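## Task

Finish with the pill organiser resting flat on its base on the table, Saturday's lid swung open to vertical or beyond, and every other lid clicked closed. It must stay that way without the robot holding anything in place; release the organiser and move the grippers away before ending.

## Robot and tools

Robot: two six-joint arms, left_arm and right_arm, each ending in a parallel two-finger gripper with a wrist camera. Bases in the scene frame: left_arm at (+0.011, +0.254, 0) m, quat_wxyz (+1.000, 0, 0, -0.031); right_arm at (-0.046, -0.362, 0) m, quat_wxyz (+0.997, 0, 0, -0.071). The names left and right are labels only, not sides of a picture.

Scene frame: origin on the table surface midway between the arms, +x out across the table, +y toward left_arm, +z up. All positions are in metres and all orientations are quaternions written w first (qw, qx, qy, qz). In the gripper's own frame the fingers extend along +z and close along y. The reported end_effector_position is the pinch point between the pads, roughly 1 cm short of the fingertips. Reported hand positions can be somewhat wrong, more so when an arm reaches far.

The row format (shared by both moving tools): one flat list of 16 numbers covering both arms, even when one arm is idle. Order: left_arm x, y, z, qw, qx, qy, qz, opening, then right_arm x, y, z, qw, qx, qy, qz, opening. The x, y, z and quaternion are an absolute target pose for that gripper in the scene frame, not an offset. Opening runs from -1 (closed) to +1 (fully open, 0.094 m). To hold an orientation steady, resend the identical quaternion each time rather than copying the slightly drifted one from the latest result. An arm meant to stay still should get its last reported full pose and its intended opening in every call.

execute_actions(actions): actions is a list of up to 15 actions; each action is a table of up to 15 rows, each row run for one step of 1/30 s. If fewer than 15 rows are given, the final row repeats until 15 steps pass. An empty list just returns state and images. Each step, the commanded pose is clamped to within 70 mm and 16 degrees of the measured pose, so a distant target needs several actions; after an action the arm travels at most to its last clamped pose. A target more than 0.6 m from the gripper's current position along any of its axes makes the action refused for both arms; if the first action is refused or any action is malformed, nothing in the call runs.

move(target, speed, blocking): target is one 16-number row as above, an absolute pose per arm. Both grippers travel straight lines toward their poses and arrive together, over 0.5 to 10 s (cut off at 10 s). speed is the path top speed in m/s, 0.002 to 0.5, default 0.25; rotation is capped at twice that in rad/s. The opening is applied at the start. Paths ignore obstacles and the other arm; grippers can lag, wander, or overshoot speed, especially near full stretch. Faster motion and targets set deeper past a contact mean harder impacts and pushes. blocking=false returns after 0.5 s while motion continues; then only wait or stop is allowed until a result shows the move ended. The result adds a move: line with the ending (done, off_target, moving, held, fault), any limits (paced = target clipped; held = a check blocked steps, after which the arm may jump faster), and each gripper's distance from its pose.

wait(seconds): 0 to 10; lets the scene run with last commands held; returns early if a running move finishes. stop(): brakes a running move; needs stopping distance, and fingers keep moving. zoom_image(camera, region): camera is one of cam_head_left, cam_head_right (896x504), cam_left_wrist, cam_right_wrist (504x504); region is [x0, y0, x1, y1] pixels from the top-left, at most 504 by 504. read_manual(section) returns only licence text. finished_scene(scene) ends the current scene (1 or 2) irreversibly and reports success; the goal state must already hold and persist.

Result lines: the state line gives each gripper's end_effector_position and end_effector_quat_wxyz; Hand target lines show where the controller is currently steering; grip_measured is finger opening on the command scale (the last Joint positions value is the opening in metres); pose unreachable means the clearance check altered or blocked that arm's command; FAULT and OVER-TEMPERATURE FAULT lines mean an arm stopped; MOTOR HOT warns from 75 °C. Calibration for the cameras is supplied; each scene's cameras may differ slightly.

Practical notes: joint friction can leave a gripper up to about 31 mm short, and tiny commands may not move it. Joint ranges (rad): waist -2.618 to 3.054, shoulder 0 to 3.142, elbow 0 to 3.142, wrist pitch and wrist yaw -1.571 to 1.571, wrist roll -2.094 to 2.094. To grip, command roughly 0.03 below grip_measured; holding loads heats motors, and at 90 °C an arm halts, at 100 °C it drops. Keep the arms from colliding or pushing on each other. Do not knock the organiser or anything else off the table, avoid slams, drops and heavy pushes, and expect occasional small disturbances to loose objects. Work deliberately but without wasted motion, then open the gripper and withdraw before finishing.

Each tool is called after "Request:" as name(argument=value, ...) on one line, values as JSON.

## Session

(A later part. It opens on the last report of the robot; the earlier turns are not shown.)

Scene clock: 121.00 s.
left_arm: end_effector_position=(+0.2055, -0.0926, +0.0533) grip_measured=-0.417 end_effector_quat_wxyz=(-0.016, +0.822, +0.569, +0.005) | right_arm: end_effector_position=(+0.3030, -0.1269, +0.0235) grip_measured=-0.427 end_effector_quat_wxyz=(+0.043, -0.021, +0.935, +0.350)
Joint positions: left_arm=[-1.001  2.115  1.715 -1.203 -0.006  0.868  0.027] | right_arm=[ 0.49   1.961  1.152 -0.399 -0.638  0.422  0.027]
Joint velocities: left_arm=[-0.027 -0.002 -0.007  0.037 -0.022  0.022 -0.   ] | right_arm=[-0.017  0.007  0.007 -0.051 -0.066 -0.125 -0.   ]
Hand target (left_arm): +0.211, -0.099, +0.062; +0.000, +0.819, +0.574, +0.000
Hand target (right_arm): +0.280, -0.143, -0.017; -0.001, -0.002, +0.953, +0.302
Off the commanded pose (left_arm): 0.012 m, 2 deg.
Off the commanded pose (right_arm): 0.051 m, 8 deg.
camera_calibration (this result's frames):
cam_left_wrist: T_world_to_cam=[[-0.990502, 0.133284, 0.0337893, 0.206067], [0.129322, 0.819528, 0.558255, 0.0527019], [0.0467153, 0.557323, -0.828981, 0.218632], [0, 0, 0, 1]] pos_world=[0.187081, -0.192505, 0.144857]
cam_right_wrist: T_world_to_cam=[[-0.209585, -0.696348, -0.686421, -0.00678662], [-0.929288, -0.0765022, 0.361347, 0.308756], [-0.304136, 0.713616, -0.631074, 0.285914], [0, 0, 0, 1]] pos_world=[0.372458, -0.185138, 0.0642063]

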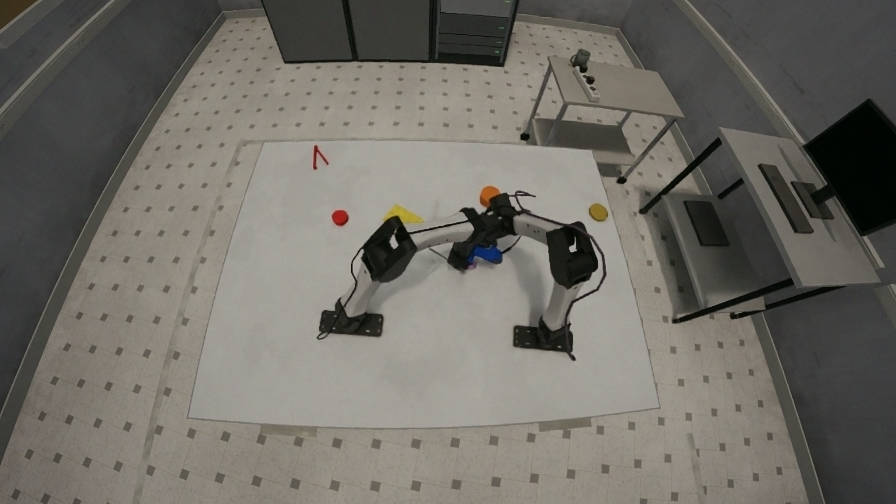

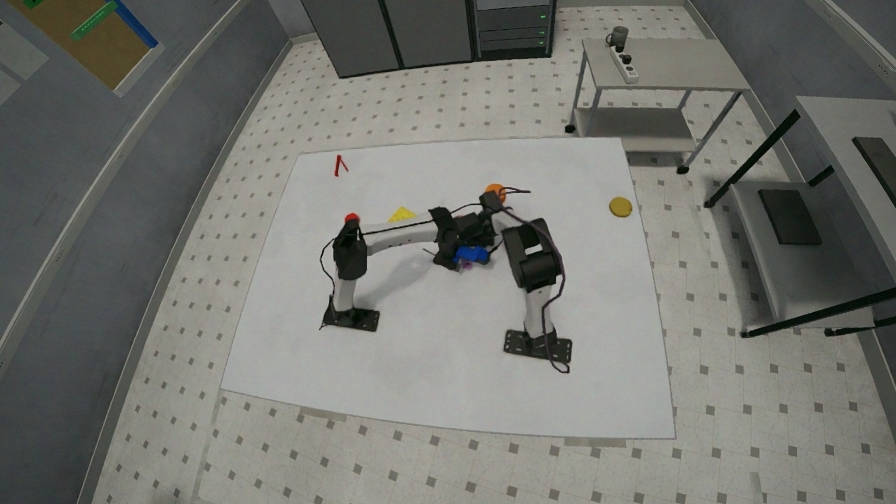

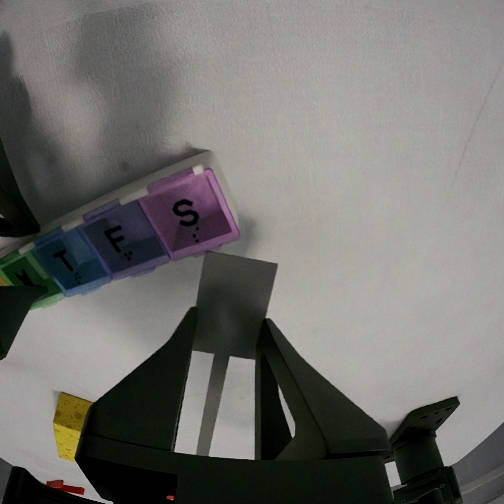

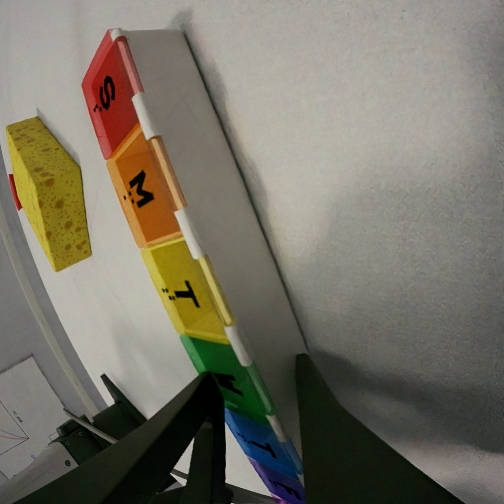

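Request:
move(target=[0.19,-0.04,0.05,0,0.819,0.574,0,-0.5,0.3,-0.128,0.018,0.03,-0.015,0.94,0.34,-0.43], speed=0.05)

Request:
move(target=[0.19,-0.04,0.014,0,0.819,0.574,0,-0.43,0.3,-0.128,0.018,0.03,-0.015,0.94,0.34,-0.43], speed=0.02)

Request:
move(target=[0.19,-0.04,0.014,0,0.819,0.574,0,-0.25,0.3,-0.128,0.018,0.03,-0.015,0.94,0.34,-0.43], speed=0.02)

Scene clock: 124.83 s.
left_arm: end_effector_position=(+0.1865, -0.0391, +0.0439) grip_measured=-0.417 end_effector_quat_wxyz=(-0.018, +0.820, +0.572, +0.005) | right_arm: end_effector_position=(+0.3033, -0.1261, +0.0248) grip_measured=-0.427 end_effector_quat_wxyz=(+0.044, -0.023, +0.934, +0.353)
Joint positions: left_arm=[-0.973  1.915  1.383 -1.075 -0.006  0.888  0.027] | right_arm=[ 0.49   1.96   1.152 -0.396 -0.643  0.422  0.027]
Joint velocities: left_arm=[ 0.002 -0.002 -0.017  0.066  0.051  0.081  0.   ] | right_arm=[-0.022  0.002  0.002 -0.037 -0.037 -0.066 -0.001]
Hand target (left_arm): +0.190, -0.040, +0.050; -0.000, +0.819, +0.574, +0.001
Hand target (right_arm): +0.300, -0.128, +0.018; +0.030, -0.015, +0.940, +0.340
Off the commanded pose (left_arm): 0.007 m, 2 deg.
Off the commanded pose (right_arm): 0.008 m, 2 deg.
move: done
camera_calibration (this result's frames):
cam_left_wrist: T_world_to_cam=[[-0.991318, 0.126383, 0.0362807, 0.180145], [0.124915, 0.819055, 0.55995, 0.0173], [0.0410524, 0.559621, -0.827731, 0.182911], [0, 0, 0, 1]] pos_world=[0.168911, -0.139298, 0.135178]
cam_right_wrist: T_world_to_cam=[[-0.206721, -0.692734, -0.690931, -0.00560718], [-0.930003, -0.0802297, 0.358688, 0.308378], [-0.303908, 0.716717, -0.62766, 0.286446], [0, 0, 0, 1]] pos_world=[0.372687, -0.184444, 0.0653049]

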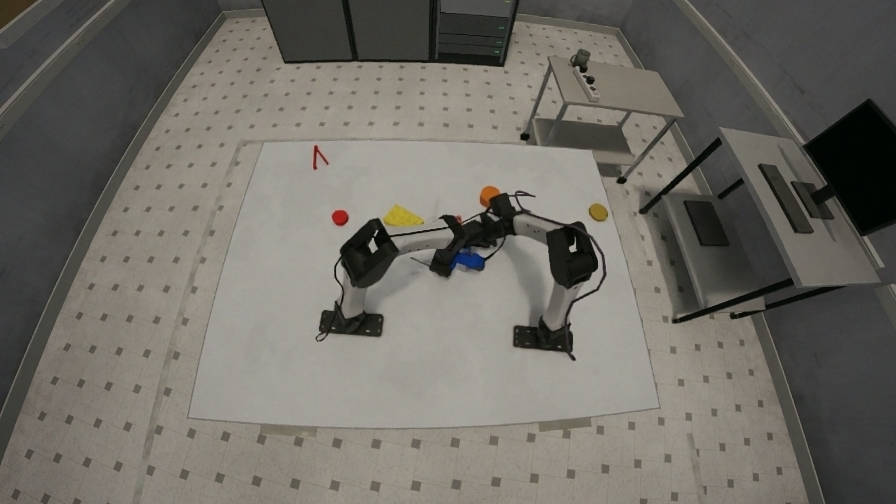

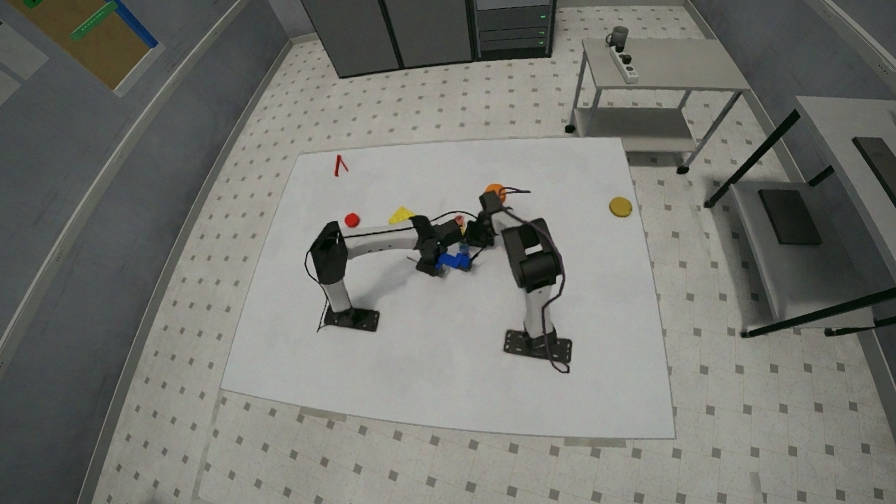

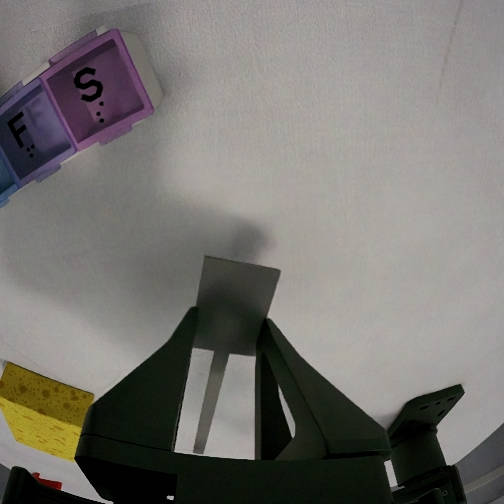

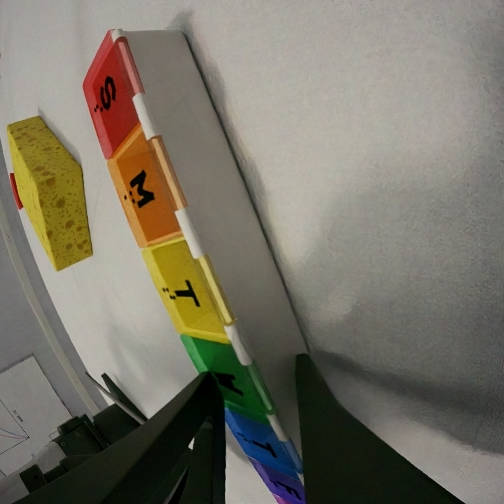

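Scene clock: 126.60 s.
left_arm: end_effector_position=(+0.1885, -0.0426, +0.0225) grip_measured=-0.415 end_effector_quat_wxyz=(+0.006, +0.820, +0.572, +0.003) | right_arm: end_effector_position=(+0.3032, -0.1261, +0.0248) grip_measured=-0.427 end_effector_quat_wxyz=(+0.044, -0.023, +0.934, +0.353)
Joint positions: left_arm=[-0.973  1.915  1.294 -0.94  -0.006  0.889  0.027] | right_arm=[ 0.49   1.96   1.152 -0.396 -0.644  0.422  0.027]
Joint velocities: left_arm=[-0.007 -0.002  0.002  0.037 -0.066  0.007 -0.001] | right_arm=[ 0.012 -0.002 -0.012 -0.007 -0.037 -0.022 -0.   ]
Hand target (left_arm): +0.190, -0.040, +0.014; -0.000, +0.819, +0.574, +0.000
Hand target (right_arm): +0.300, -0.128, +0.018; +0.030, -0.015, +0.940, +0.340
Off the commanded pose (left_arm): 0.009 m, 1 deg.
Off the commanded pose (right_arm): 0.008 m, 2 deg.
move: done
camera_calibration (this result's frames):
cam_left_wrist: T_world_to_cam=[[-0.991791, 0.127641, 0.00765668, 0.184199], [0.1123, 0.84082, 0.529538, 0.035819], [0.0611529, 0.526051, -0.848252, 0.162388], [0, 0, 0, 1]] pos_world=[0.168733, -0.139053, 0.117368]
cam_right_wrist: T_world_to_cam=[[-0.206709, -0.692531, -0.691138, -0.00553006], [-0.929949, -0.0804771, 0.358773, 0.30829], [-0.304083, 0.716885, -0.627383, 0.286495], [0, 0, 0, 1]] pos_world=[0.372668, -0.184403, 0.0653137]

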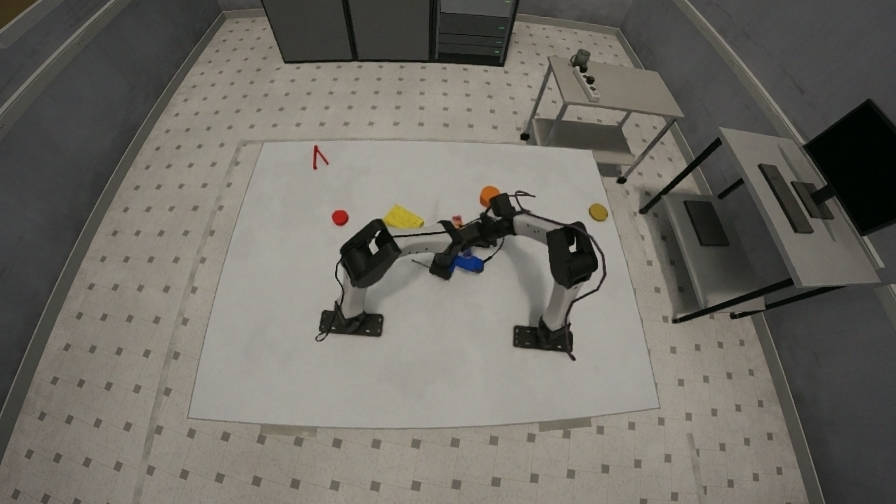

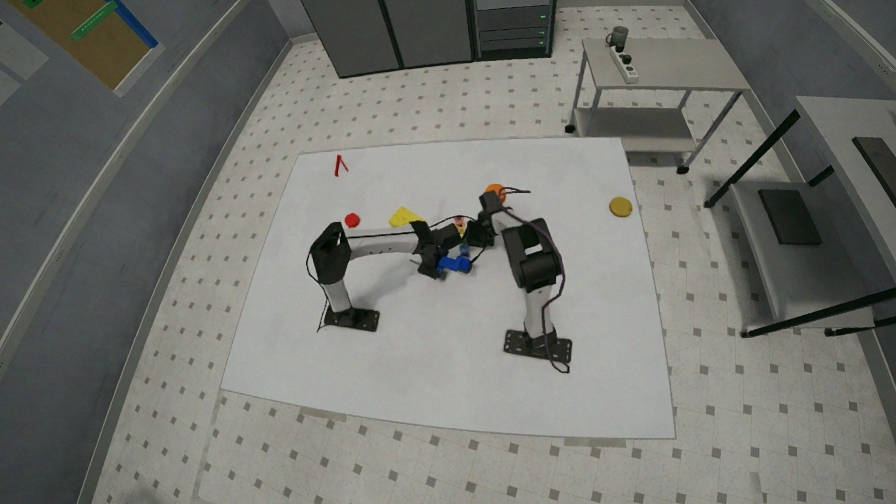

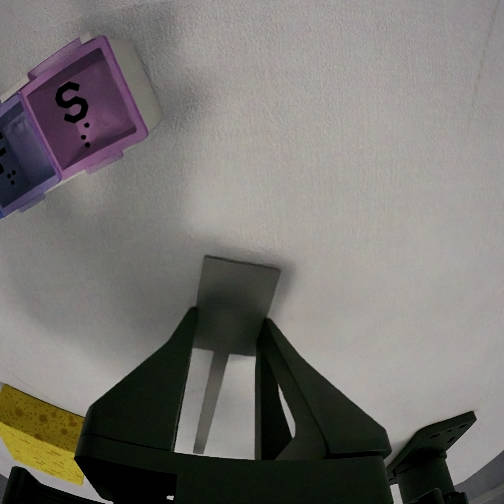

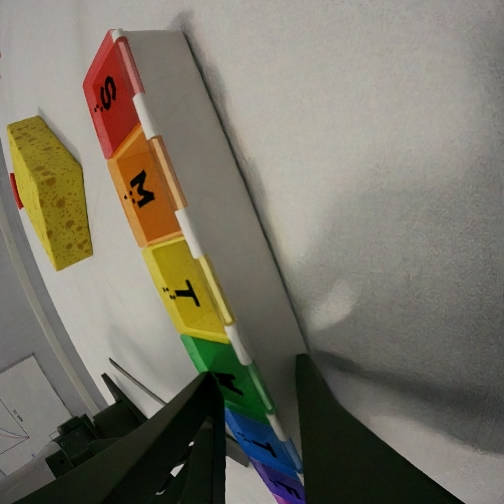

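Scene clock: 127.90 s.
left_arm: end_effector_position=(+0.1889, -0.0432, +0.0226) grip_measured=-0.252 end_effector_quat_wxyz=(+0.007, +0.820, +0.572, +0.003) | right_arm: end_effector_position=(+0.3032, -0.1261, +0.0248) grip_measured=-0.427 end_effector_quat_wxyz=(+0.044, -0.023, +0.934, +0.353)
Joint positions: left_arm=[-0.973  1.915  1.294 -0.937 -0.006  0.889  0.035] | right_arm=[ 0.49   1.96   1.152 -0.396 -0.644  0.422  0.027]
Joint velocities: left_arm=[-0.017 -0.007  0.012  0.022  0.007 -0.007 -0.   ] | right_arm=[-0.012 -0.002 -0.017 -0.051  0.007  0.007  0.001]
Hand target (left_arm): +0.190, -0.040, +0.014; -0.000, +0.819, +0.574, +0.000
Hand target (right_arm): +0.300, -0.128, +0.018; +0.030, -0.015, +0.940, +0.340
Off the commanded pose (left_arm): 0.009 m, 1 deg.
Off the commanded pose (right_arm): 0.008 m, 2 deg.
move: done
camera_calibration (this result's frames):
cam_left_wrist: T_world_to_cam=[[-0.991801, 0.127659, 0.00577764, 0.184706], [0.111477, 0.842207, 0.527503, 0.036575], [0.0624744, 0.523822, -0.849533, 0.162395], [0, 0, 0, 1]] pos_world=[0.168968, -0.139449, 0.117599]
cam_right_wrist: T_world_to_cam=[[-0.206709, -0.692531, -0.691138, -0.00553006], [-0.929949, -0.0804771, 0.358773, 0.30829], [-0.304083, 0.716885, -0.627383, 0.286495], [0, 0, 0, 1]] pos_world=[0.372668, -0.184403, 0.0653137]

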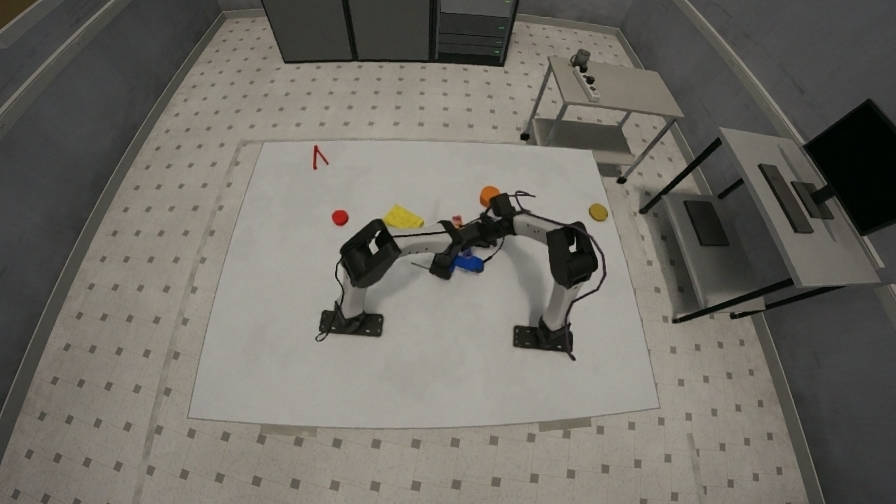

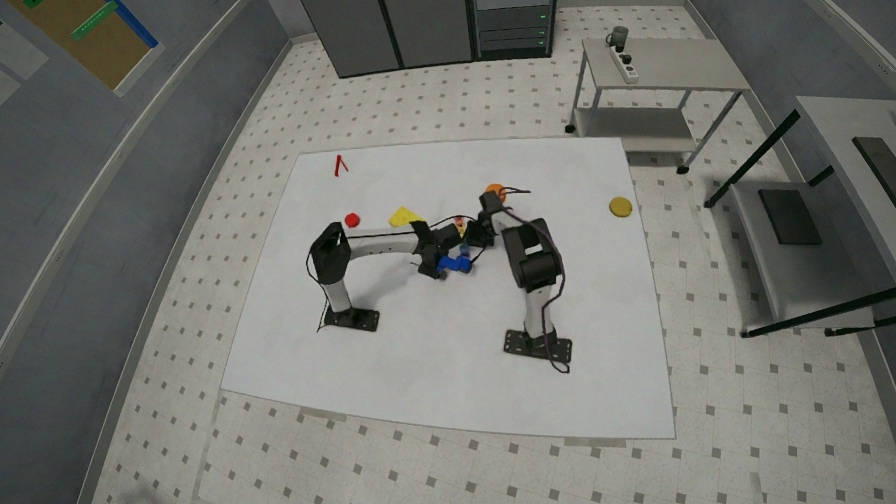

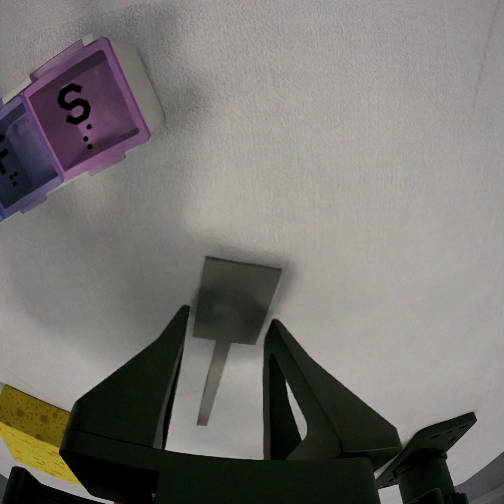

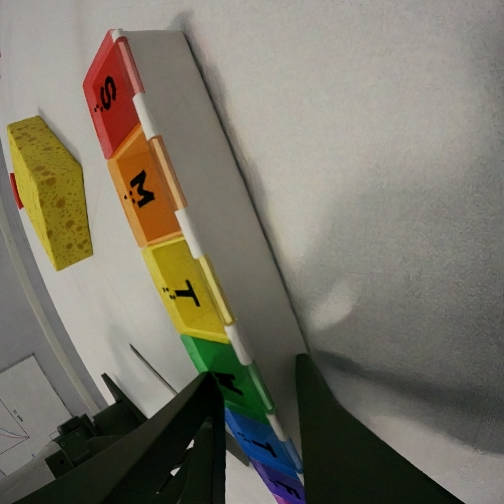

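Request:
move(target=[0.181,-0.058,0.022,0,0.819,0.574,0,0.0,0.3,-0.128,0.018,0.03,-0.015,0.94,0.34,-0.43], speed=0.02)

Request:
move(target=[0.183,-0.055,0.006,0,0.819,0.574,0,0.0,0.3,-0.128,0.018,0.03,-0.015,0.94,0.34,-0.43], speed=0.02)

Scene clock: 130.57 s.
left_arm: end_effector_position=(+0.1843, -0.0536, +0.0225) grip_measured=-0.002 end_effector_quat_wxyz=(+0.005, +0.818, +0.576, +0.003) | right_arm: end_effector_position=(+0.3033, -0.1260, +0.0248) grip_measured=-0.427 end_effector_quat_wxyz=(+0.044, -0.023, +0.934, +0.353)
Joint positions: left_arm=[-1.     1.943  1.334 -0.953 -0.006  0.853  0.047] | right_arm=[ 0.49   1.96   1.152 -0.396 -0.644  0.422  0.027]
Joint velocities: left_arm=[ 0.012  0.007 -0.017 -0.066 -0.037  0.051  0.001] | right_arm=[-0.002  0.007 -0.012  0.11   0.007 -0.066 -0.   ]
Hand target (left_arm): +0.181, -0.058, +0.022; +0.000, +0.819, +0.574, -0.000
Hand target (right_arm): +0.300, -0.128, +0.018; +0.030, -0.015, +0.940, +0.340
Off the commanded pose (left_arm): 0.005 m, 1 deg.
Off the commanded pose (right_arm): 0.008 m, 2 deg.
move: done
camera_calibration (this result's frames):
cam_left_wrist: T_world_to_cam=[[-0.992952, 0.118166, 0.00916915, 0.181064], [0.104984, 0.841002, 0.530748, 0.0469388], [0.055005, 0.52797, -0.84748, 0.169668], [0, 0, 0, 1]] pos_world=[0.165528, -0.150451, 0.117217]
cam_right_wrist: T_world_to_cam=[[-0.206461, -0.692441, -0.691302, -0.00553755], [-0.930078, -0.0805236, 0.358429, 0.308389], [-0.303857, 0.716966, -0.627399, 0.286458], [0, 0, 0, 1]] pos_world=[0.372725, -0.184383, 0.06536]

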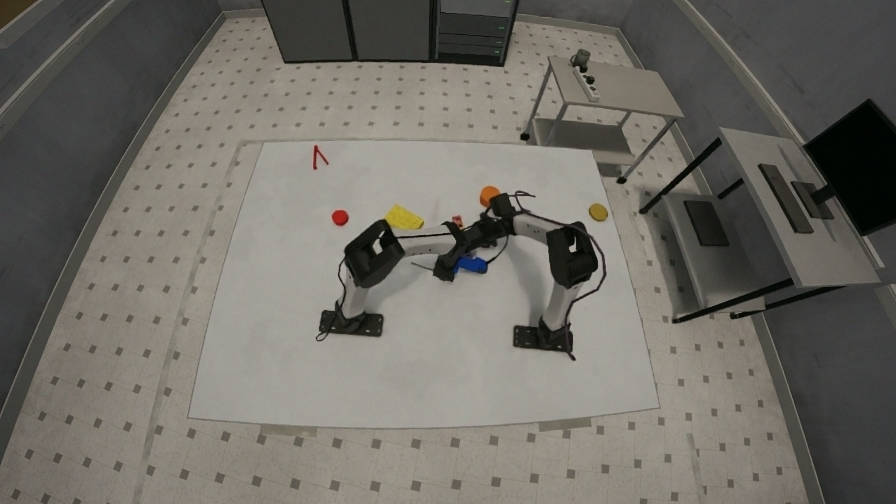

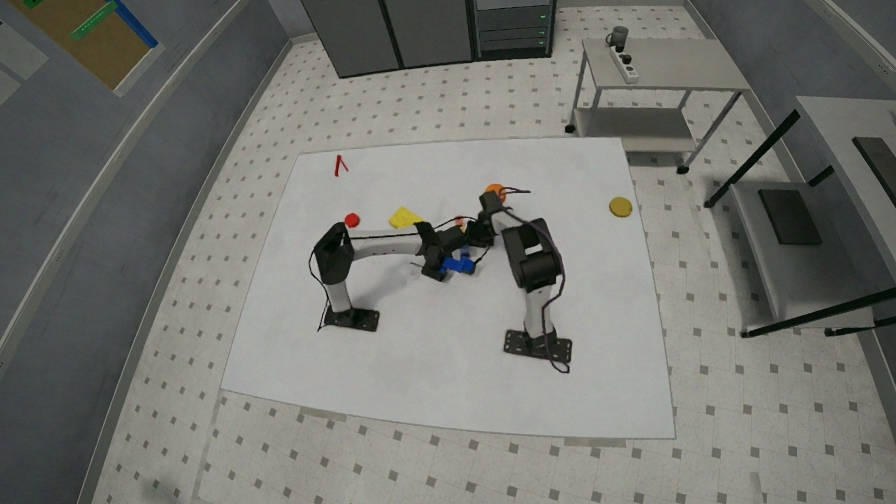

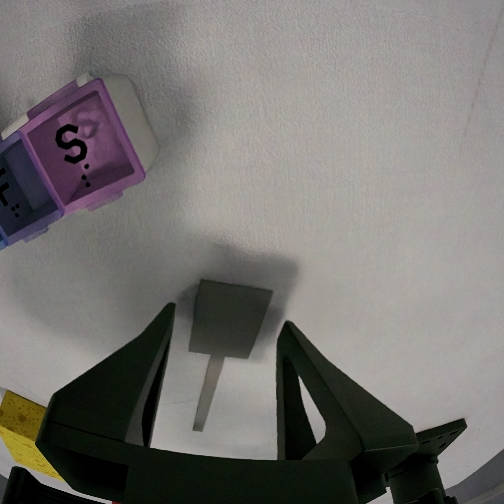

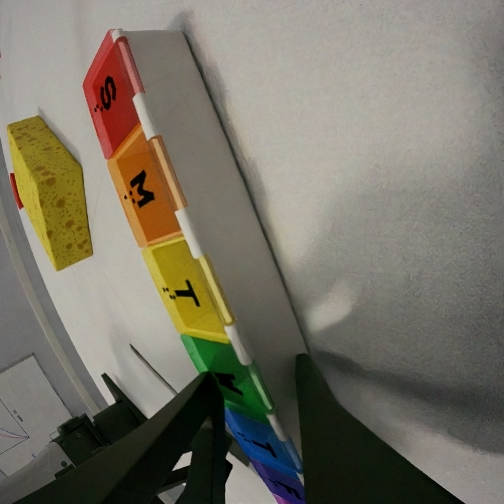

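Scene clock: 131.87 s.
left_arm: end_effector_position=(+0.1862, -0.0572, +0.0170) grip_measured=-0.002 end_effector_quat_wxyz=(+0.010, +0.818, +0.576, +0.002) | right_arm: end_effector_position=(+0.3032, -0.1261, +0.0248) grip_measured=-0.427 end_effector_quat_wxyz=(+0.044, -0.023, +0.934, +0.353)
Joint positions: left_arm=[-1.     1.956  1.328 -0.924 -0.006  0.853  0.047] | right_arm=[ 0.49   1.96   1.152 -0.396 -0.644  0.422  0.027]
Joint velocities: left_arm=[ 0.022 -0.007 -0.032  0.022 -0.022 -0.022 -0.001] | right_arm=[-0.007  0.007 -0.012  0.007  0.081  0.051  0.   ]
Hand target (left_arm): +0.183, -0.055, +0.006; -0.000, +0.819, +0.574, +0.000
Hand target (right_arm): +0.300, -0.128, +0.018; +0.030, -0.015, +0.940, +0.340
Off the commanded pose (left_arm): 0.012 m, 1 deg.
Off the commanded pose (right_arm): 0.008 m, 2 deg.
move: off_target (left_arm)
camera_calibration (this result's frames):
cam_left_wrist: T_world_to_cam=[[-0.992935, 0.118607, 0.00342661, 0.183535], [0.102838, 0.845799, 0.523497, 0.0534389], [0.0591924, 0.520151, -0.852021, 0.165597], [0, 0, 0, 1]] pos_world=[0.16694, -0.153103, 0.112488]
cam_right_wrist: T_world_to_cam=[[-0.206709, -0.692531, -0.691138, -0.00553006], [-0.929949, -0.0804771, 0.358773, 0.30829], [-0.304083, 0.716885, -0.627383, 0.286495], [0, 0, 0, 1]] pos_world=[0.372668, -0.184403, 0.0653137]

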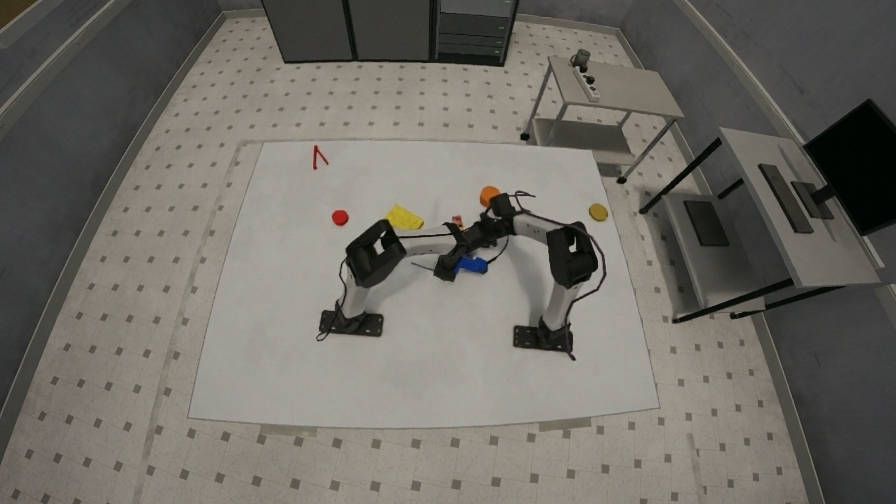

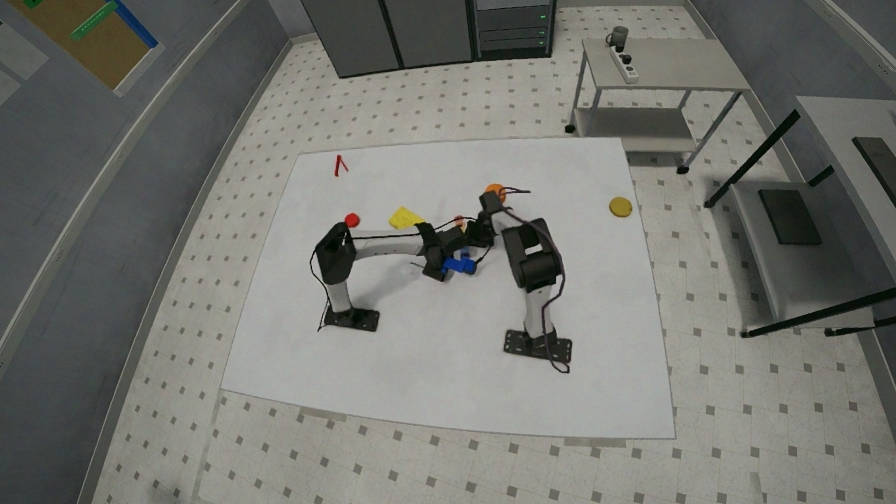

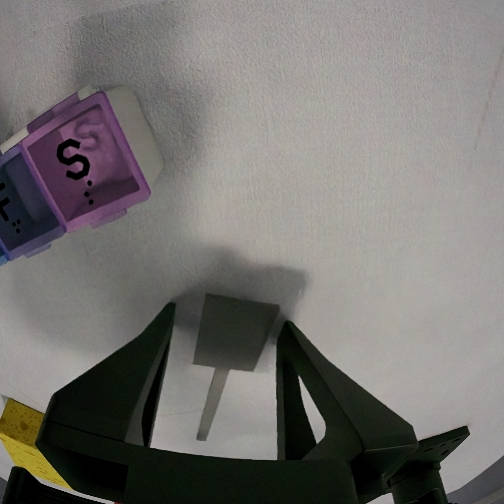

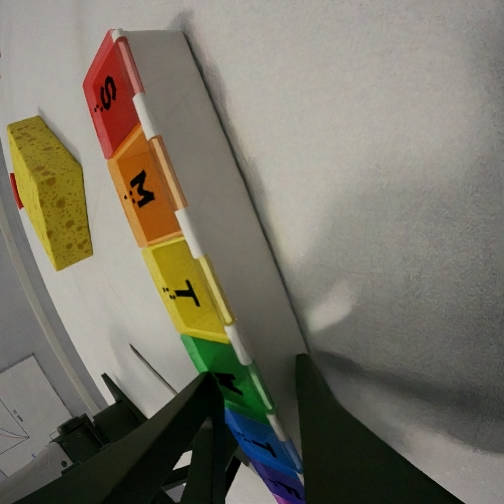

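Request:
move(target=[0.182,-0.047,0.008,0,0.819,0.574,0,0.0,0.3,-0.128,0.018,0.03,-0.015,0.94,0.34,-0.43], speed=0.01)

Request:
move(target=[0.182,-0.047,0.008,0,0.819,0.574,0,-0.7,0.3,-0.128,0.018,0.03,-0.015,0.94,0.34,-0.43], speed=0.01)

Request:
move(target=[0.198,-0.085,0.04,0,0.707,0.707,0,-0.7,0.282,-0.143,-0.02,0,0,0.954,0.301,-0.43], speed=0.03)

Scene clock: 136.13 s.
left_arm: end_effector_position=(+0.1859, -0.0566, +0.0162) grip_measured=-0.002 end_effector_quat_wxyz=(+0.014, +0.819, +0.574, +0.002) | right_arm: end_effector_position=(+0.3033, -0.1260, +0.0249) grip_measured=-0.427 end_effector_quat_wxyz=(+0.044, -0.023, +0.934, +0.353)
Joint positions: left_arm=[-1.     1.947  1.312 -0.908 -0.006  0.857  0.047] | right_arm=[ 0.49   1.96   1.152 -0.396 -0.644  0.422  0.027]
Joint velocities: left_arm=[-0.002 -0.002 -0.012 -0.037 -0.007  0.022  0.   ] | right_arm=[-0.012  0.002  0.007 -0.007 -0.081  0.051  0.001]
Hand target (left_arm): +0.182, -0.047, +0.008; -0.000, +0.819, +0.574, +0.000
Hand target (right_arm): +0.300, -0.128, +0.018; +0.030, -0.015, +0.940, +0.340
Off the commanded pose (left_arm): 0.013 m, 2 deg.
Off the commanded pose (right_arm): 0.008 m, 2 deg.
move: off_target (left_arm)
camera_calibration (this result's frames):
cam_left_wrist: T_world_to_cam=[[-0.992432, 0.122777, -0.0020312, 0.183418], [0.104035, 0.849489, 0.517248, 0.0535227], [0.0652318, 0.513122, -0.855833, 0.163223], [0, 0, 0, 1]] pos_world=[0.165814, -0.15174, 0.11238]
cam_right_wrist: T_world_to_cam=[[-0.20645, -0.692238, -0.691509, -0.00546042], [-0.930023, -0.0807711, 0.358515, 0.3083], [-0.304032, 0.717135, -0.627122, 0.286507], [0, 0, 0, 1]] pos_world=[0.372706, -0.184342, 0.0653688]

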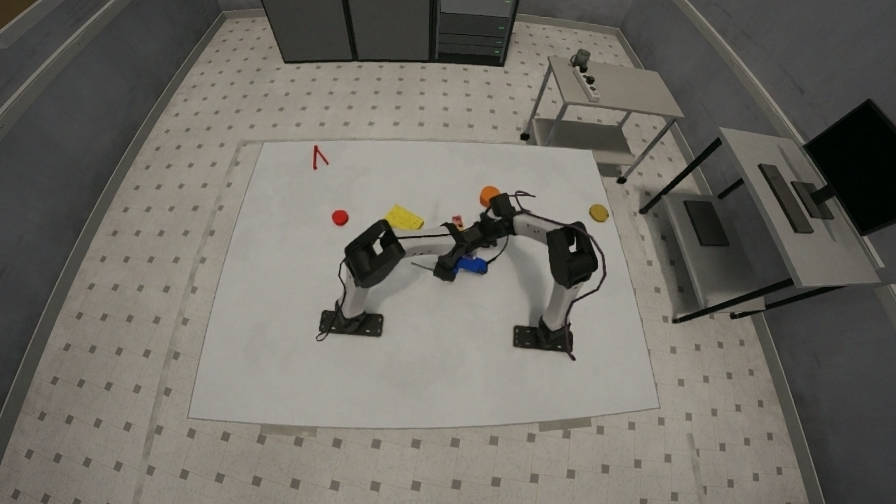

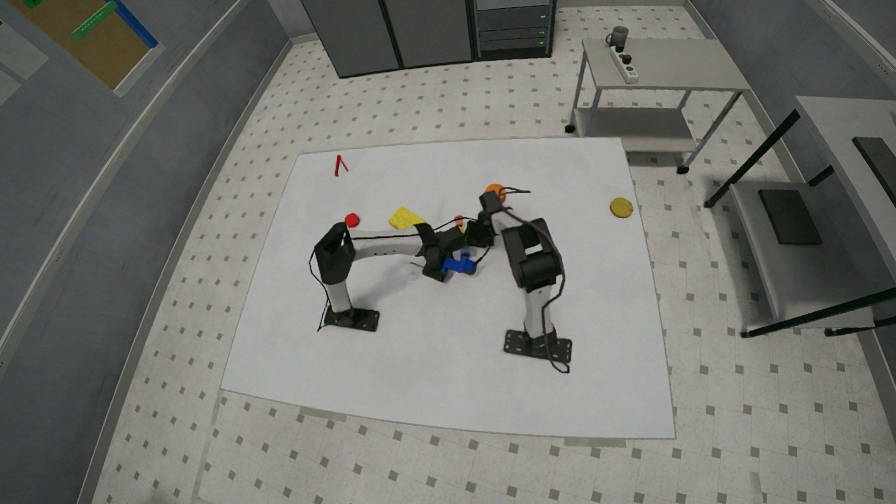

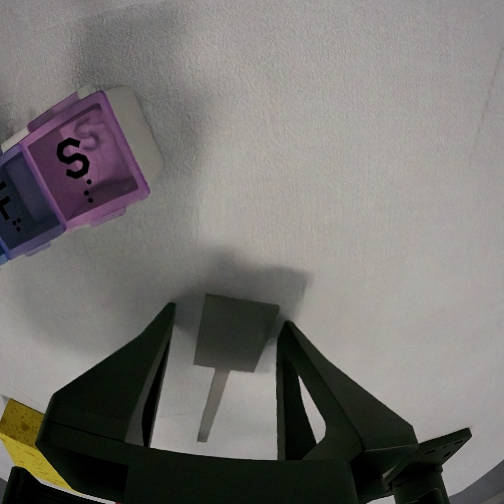

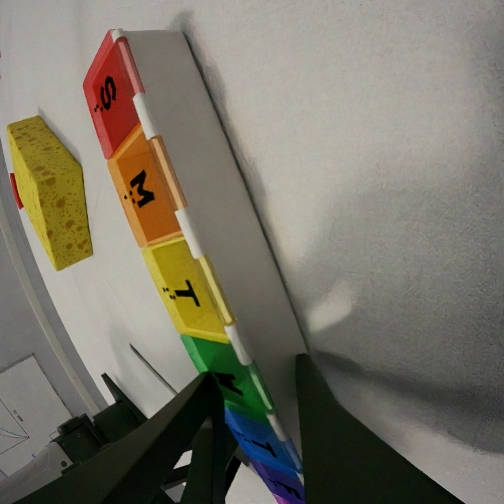

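Scene clock: 138.53 s.
left_arm: end_effector_position=(+0.1856, -0.0569, +0.0162) grip_measured=-0.412 end_effector_quat_wxyz=(+0.014, +0.819, +0.573, +0.001) | right_arm: end_effector_position=(+0.3033, -0.1260, +0.0249) grip_measured=-0.427 end_effector_quat_wxyz=(+0.044, -0.023, +0.934, +0.353)
Joint positions: left_arm=[-1.     1.947  1.312 -0.907 -0.004  0.858  0.028] | right_arm=[ 0.49   1.96   1.152 -0.396 -0.644  0.422  0.027]
Joint velocities: left_arm=[-0.012  0.002 -0.012 -0.037  0.037  0.007 -0.001] | right_arm=[-0.002 -0.007 -0.002 -0.007  0.125 -0.066 -0.001]
Hand target (left_arm): +0.182, -0.047, +0.008; -0.000, +0.819, +0.574, -0.000
Hand target (right_arm): +0.300, -0.128, +0.018; +0.030, -0.015, +0.940, +0.340
Off the commanded pose (left_arm): 0.013 m, 2 deg.
Off the commanded pose (right_arm): 0.008 m, 2 deg.
move: off_target (left_arm)
camera_calibration (this result's frames):
cam_left_wrist: T_world_to_cam=[[-0.992333, 0.123585, -0.000959525, 0.183197], [0.105388, 0.85022, 0.515771, 0.0535667], [0.0645575, 0.511715, -0.856726, 0.163366], [0, 0, 0, 1]] pos_world=[0.165601, -0.151781, 0.112507]
cam_right_wrist: T_world_to_cam=[[-0.20645, -0.692238, -0.691509, -0.00546042], [-0.930023, -0.0807711, 0.358515, 0.3083], [-0.304032, 0.717135, -0.627122, 0.286507], [0, 0, 0, 1]] pos_world=[0.372706, -0.184342, 0.0653688]

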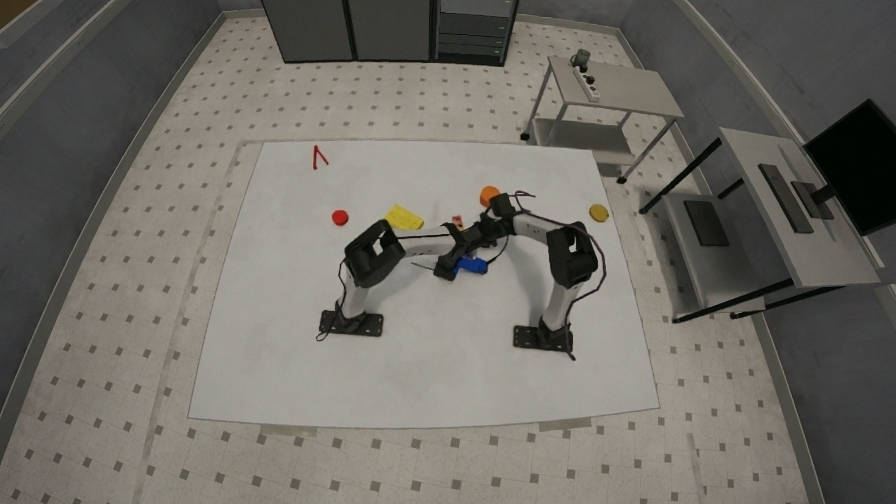

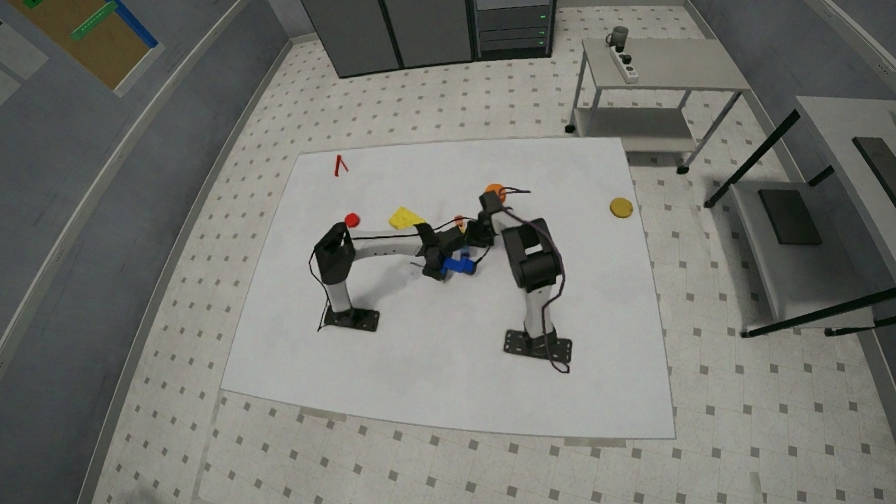

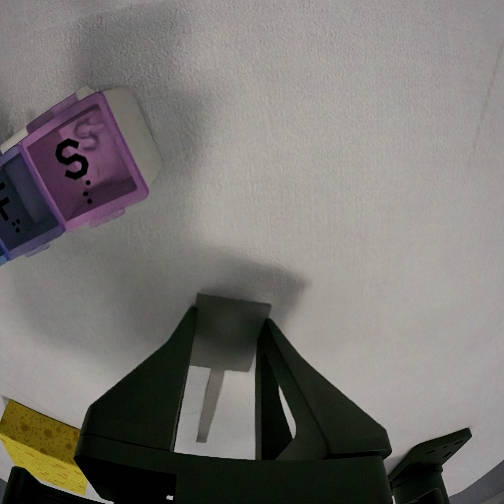

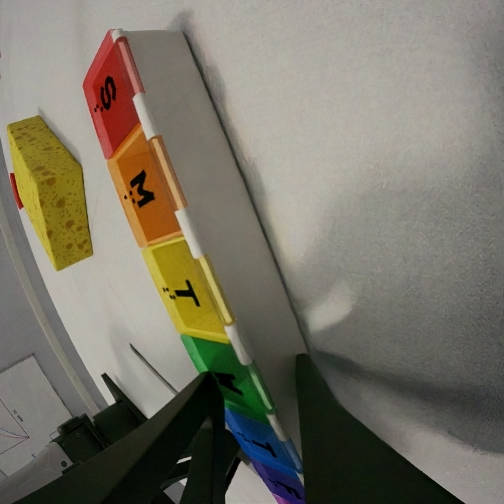

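Scene clock: 144.60 s.
left_arm: end_effector_position=(+0.1992, -0.0813, +0.0403) grip_measured=-0.412 end_effector_quat_wxyz=(+0.004, +0.708, +0.707, +0.001) | right_arm: end_effector_position=(+0.3032, -0.1266, +0.0237) grip_measured=-0.427 end_effector_quat_wxyz=(+0.044, -0.022, +0.935, +0.352)
Joint positions: left_arm=[-1.     2.038  1.545 -1.071 -0.004  0.511  0.028] | right_arm=[ 0.49   1.961  1.151 -0.395 -0.64   0.422  0.027]
Joint velocities: left_arm=[ 0.022 -0.007 -0.007 -0.007 -0.022 -0.007 -0.   ] | right_arm=[-0.037 -0.002 -0.002 -0.007  0.022  0.022  0.001]
Hand target (left_arm): +0.198, -0.084, +0.040; +0.000, +0.707, +0.707, -0.000
Hand target (right_arm): +0.280, -0.143, -0.017; -0.001, -0.002, +0.953, +0.301
Off the commanded pose (left_arm): 0.004 m, 0 deg.
Off the commanded pose (right_arm): 0.051 m, 8 deg.
move: off_target (right_arm)
camera_calibration (this result's frames):
cam_left_wrist: T_world_to_cam=[[-0.975001, -0.221796, 0.0134145, 0.167648], [-0.181363, 0.829231, 0.528661, 0.115347], [-0.128379, 0.513012, -0.848727, 0.233836], [0, 0, 0, 1]] pos_world=[0.214396, -0.178426, 0.135234]
cam_right_wrist: T_world_to_cam=[[-0.207554, -0.694624, -0.68878, -0.00670751], [-0.930051, -0.0781114, 0.359032, 0.308957], [-0.303194, 0.715119, -0.629824, 0.28573], [0, 0, 0, 1]] pos_world=[0.372585, -0.184857, 0.0644139]

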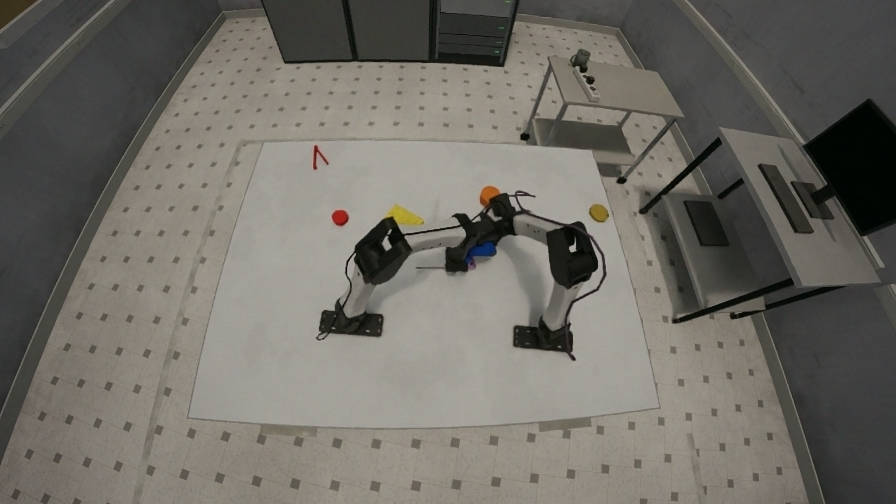

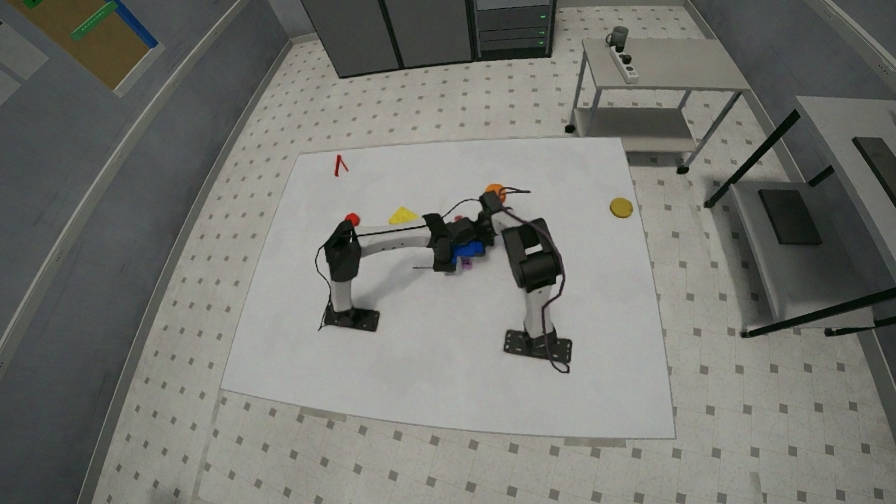

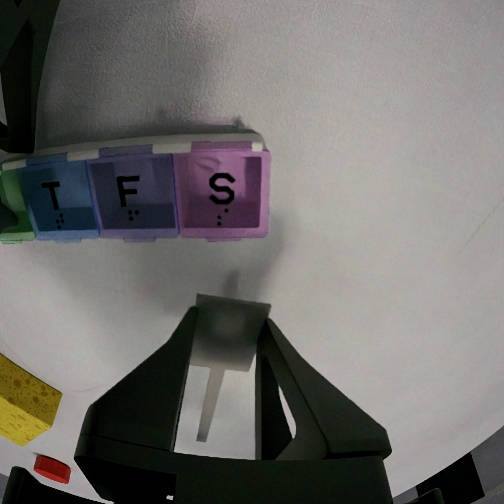

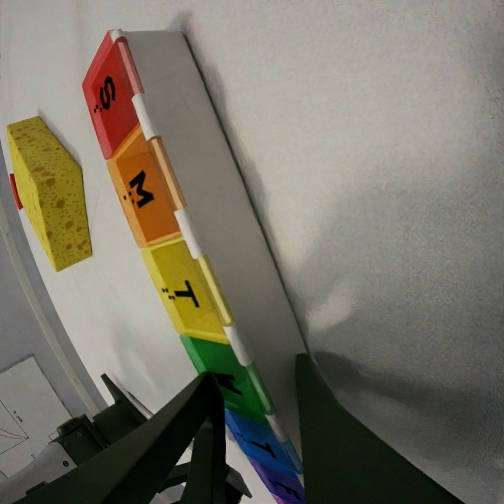

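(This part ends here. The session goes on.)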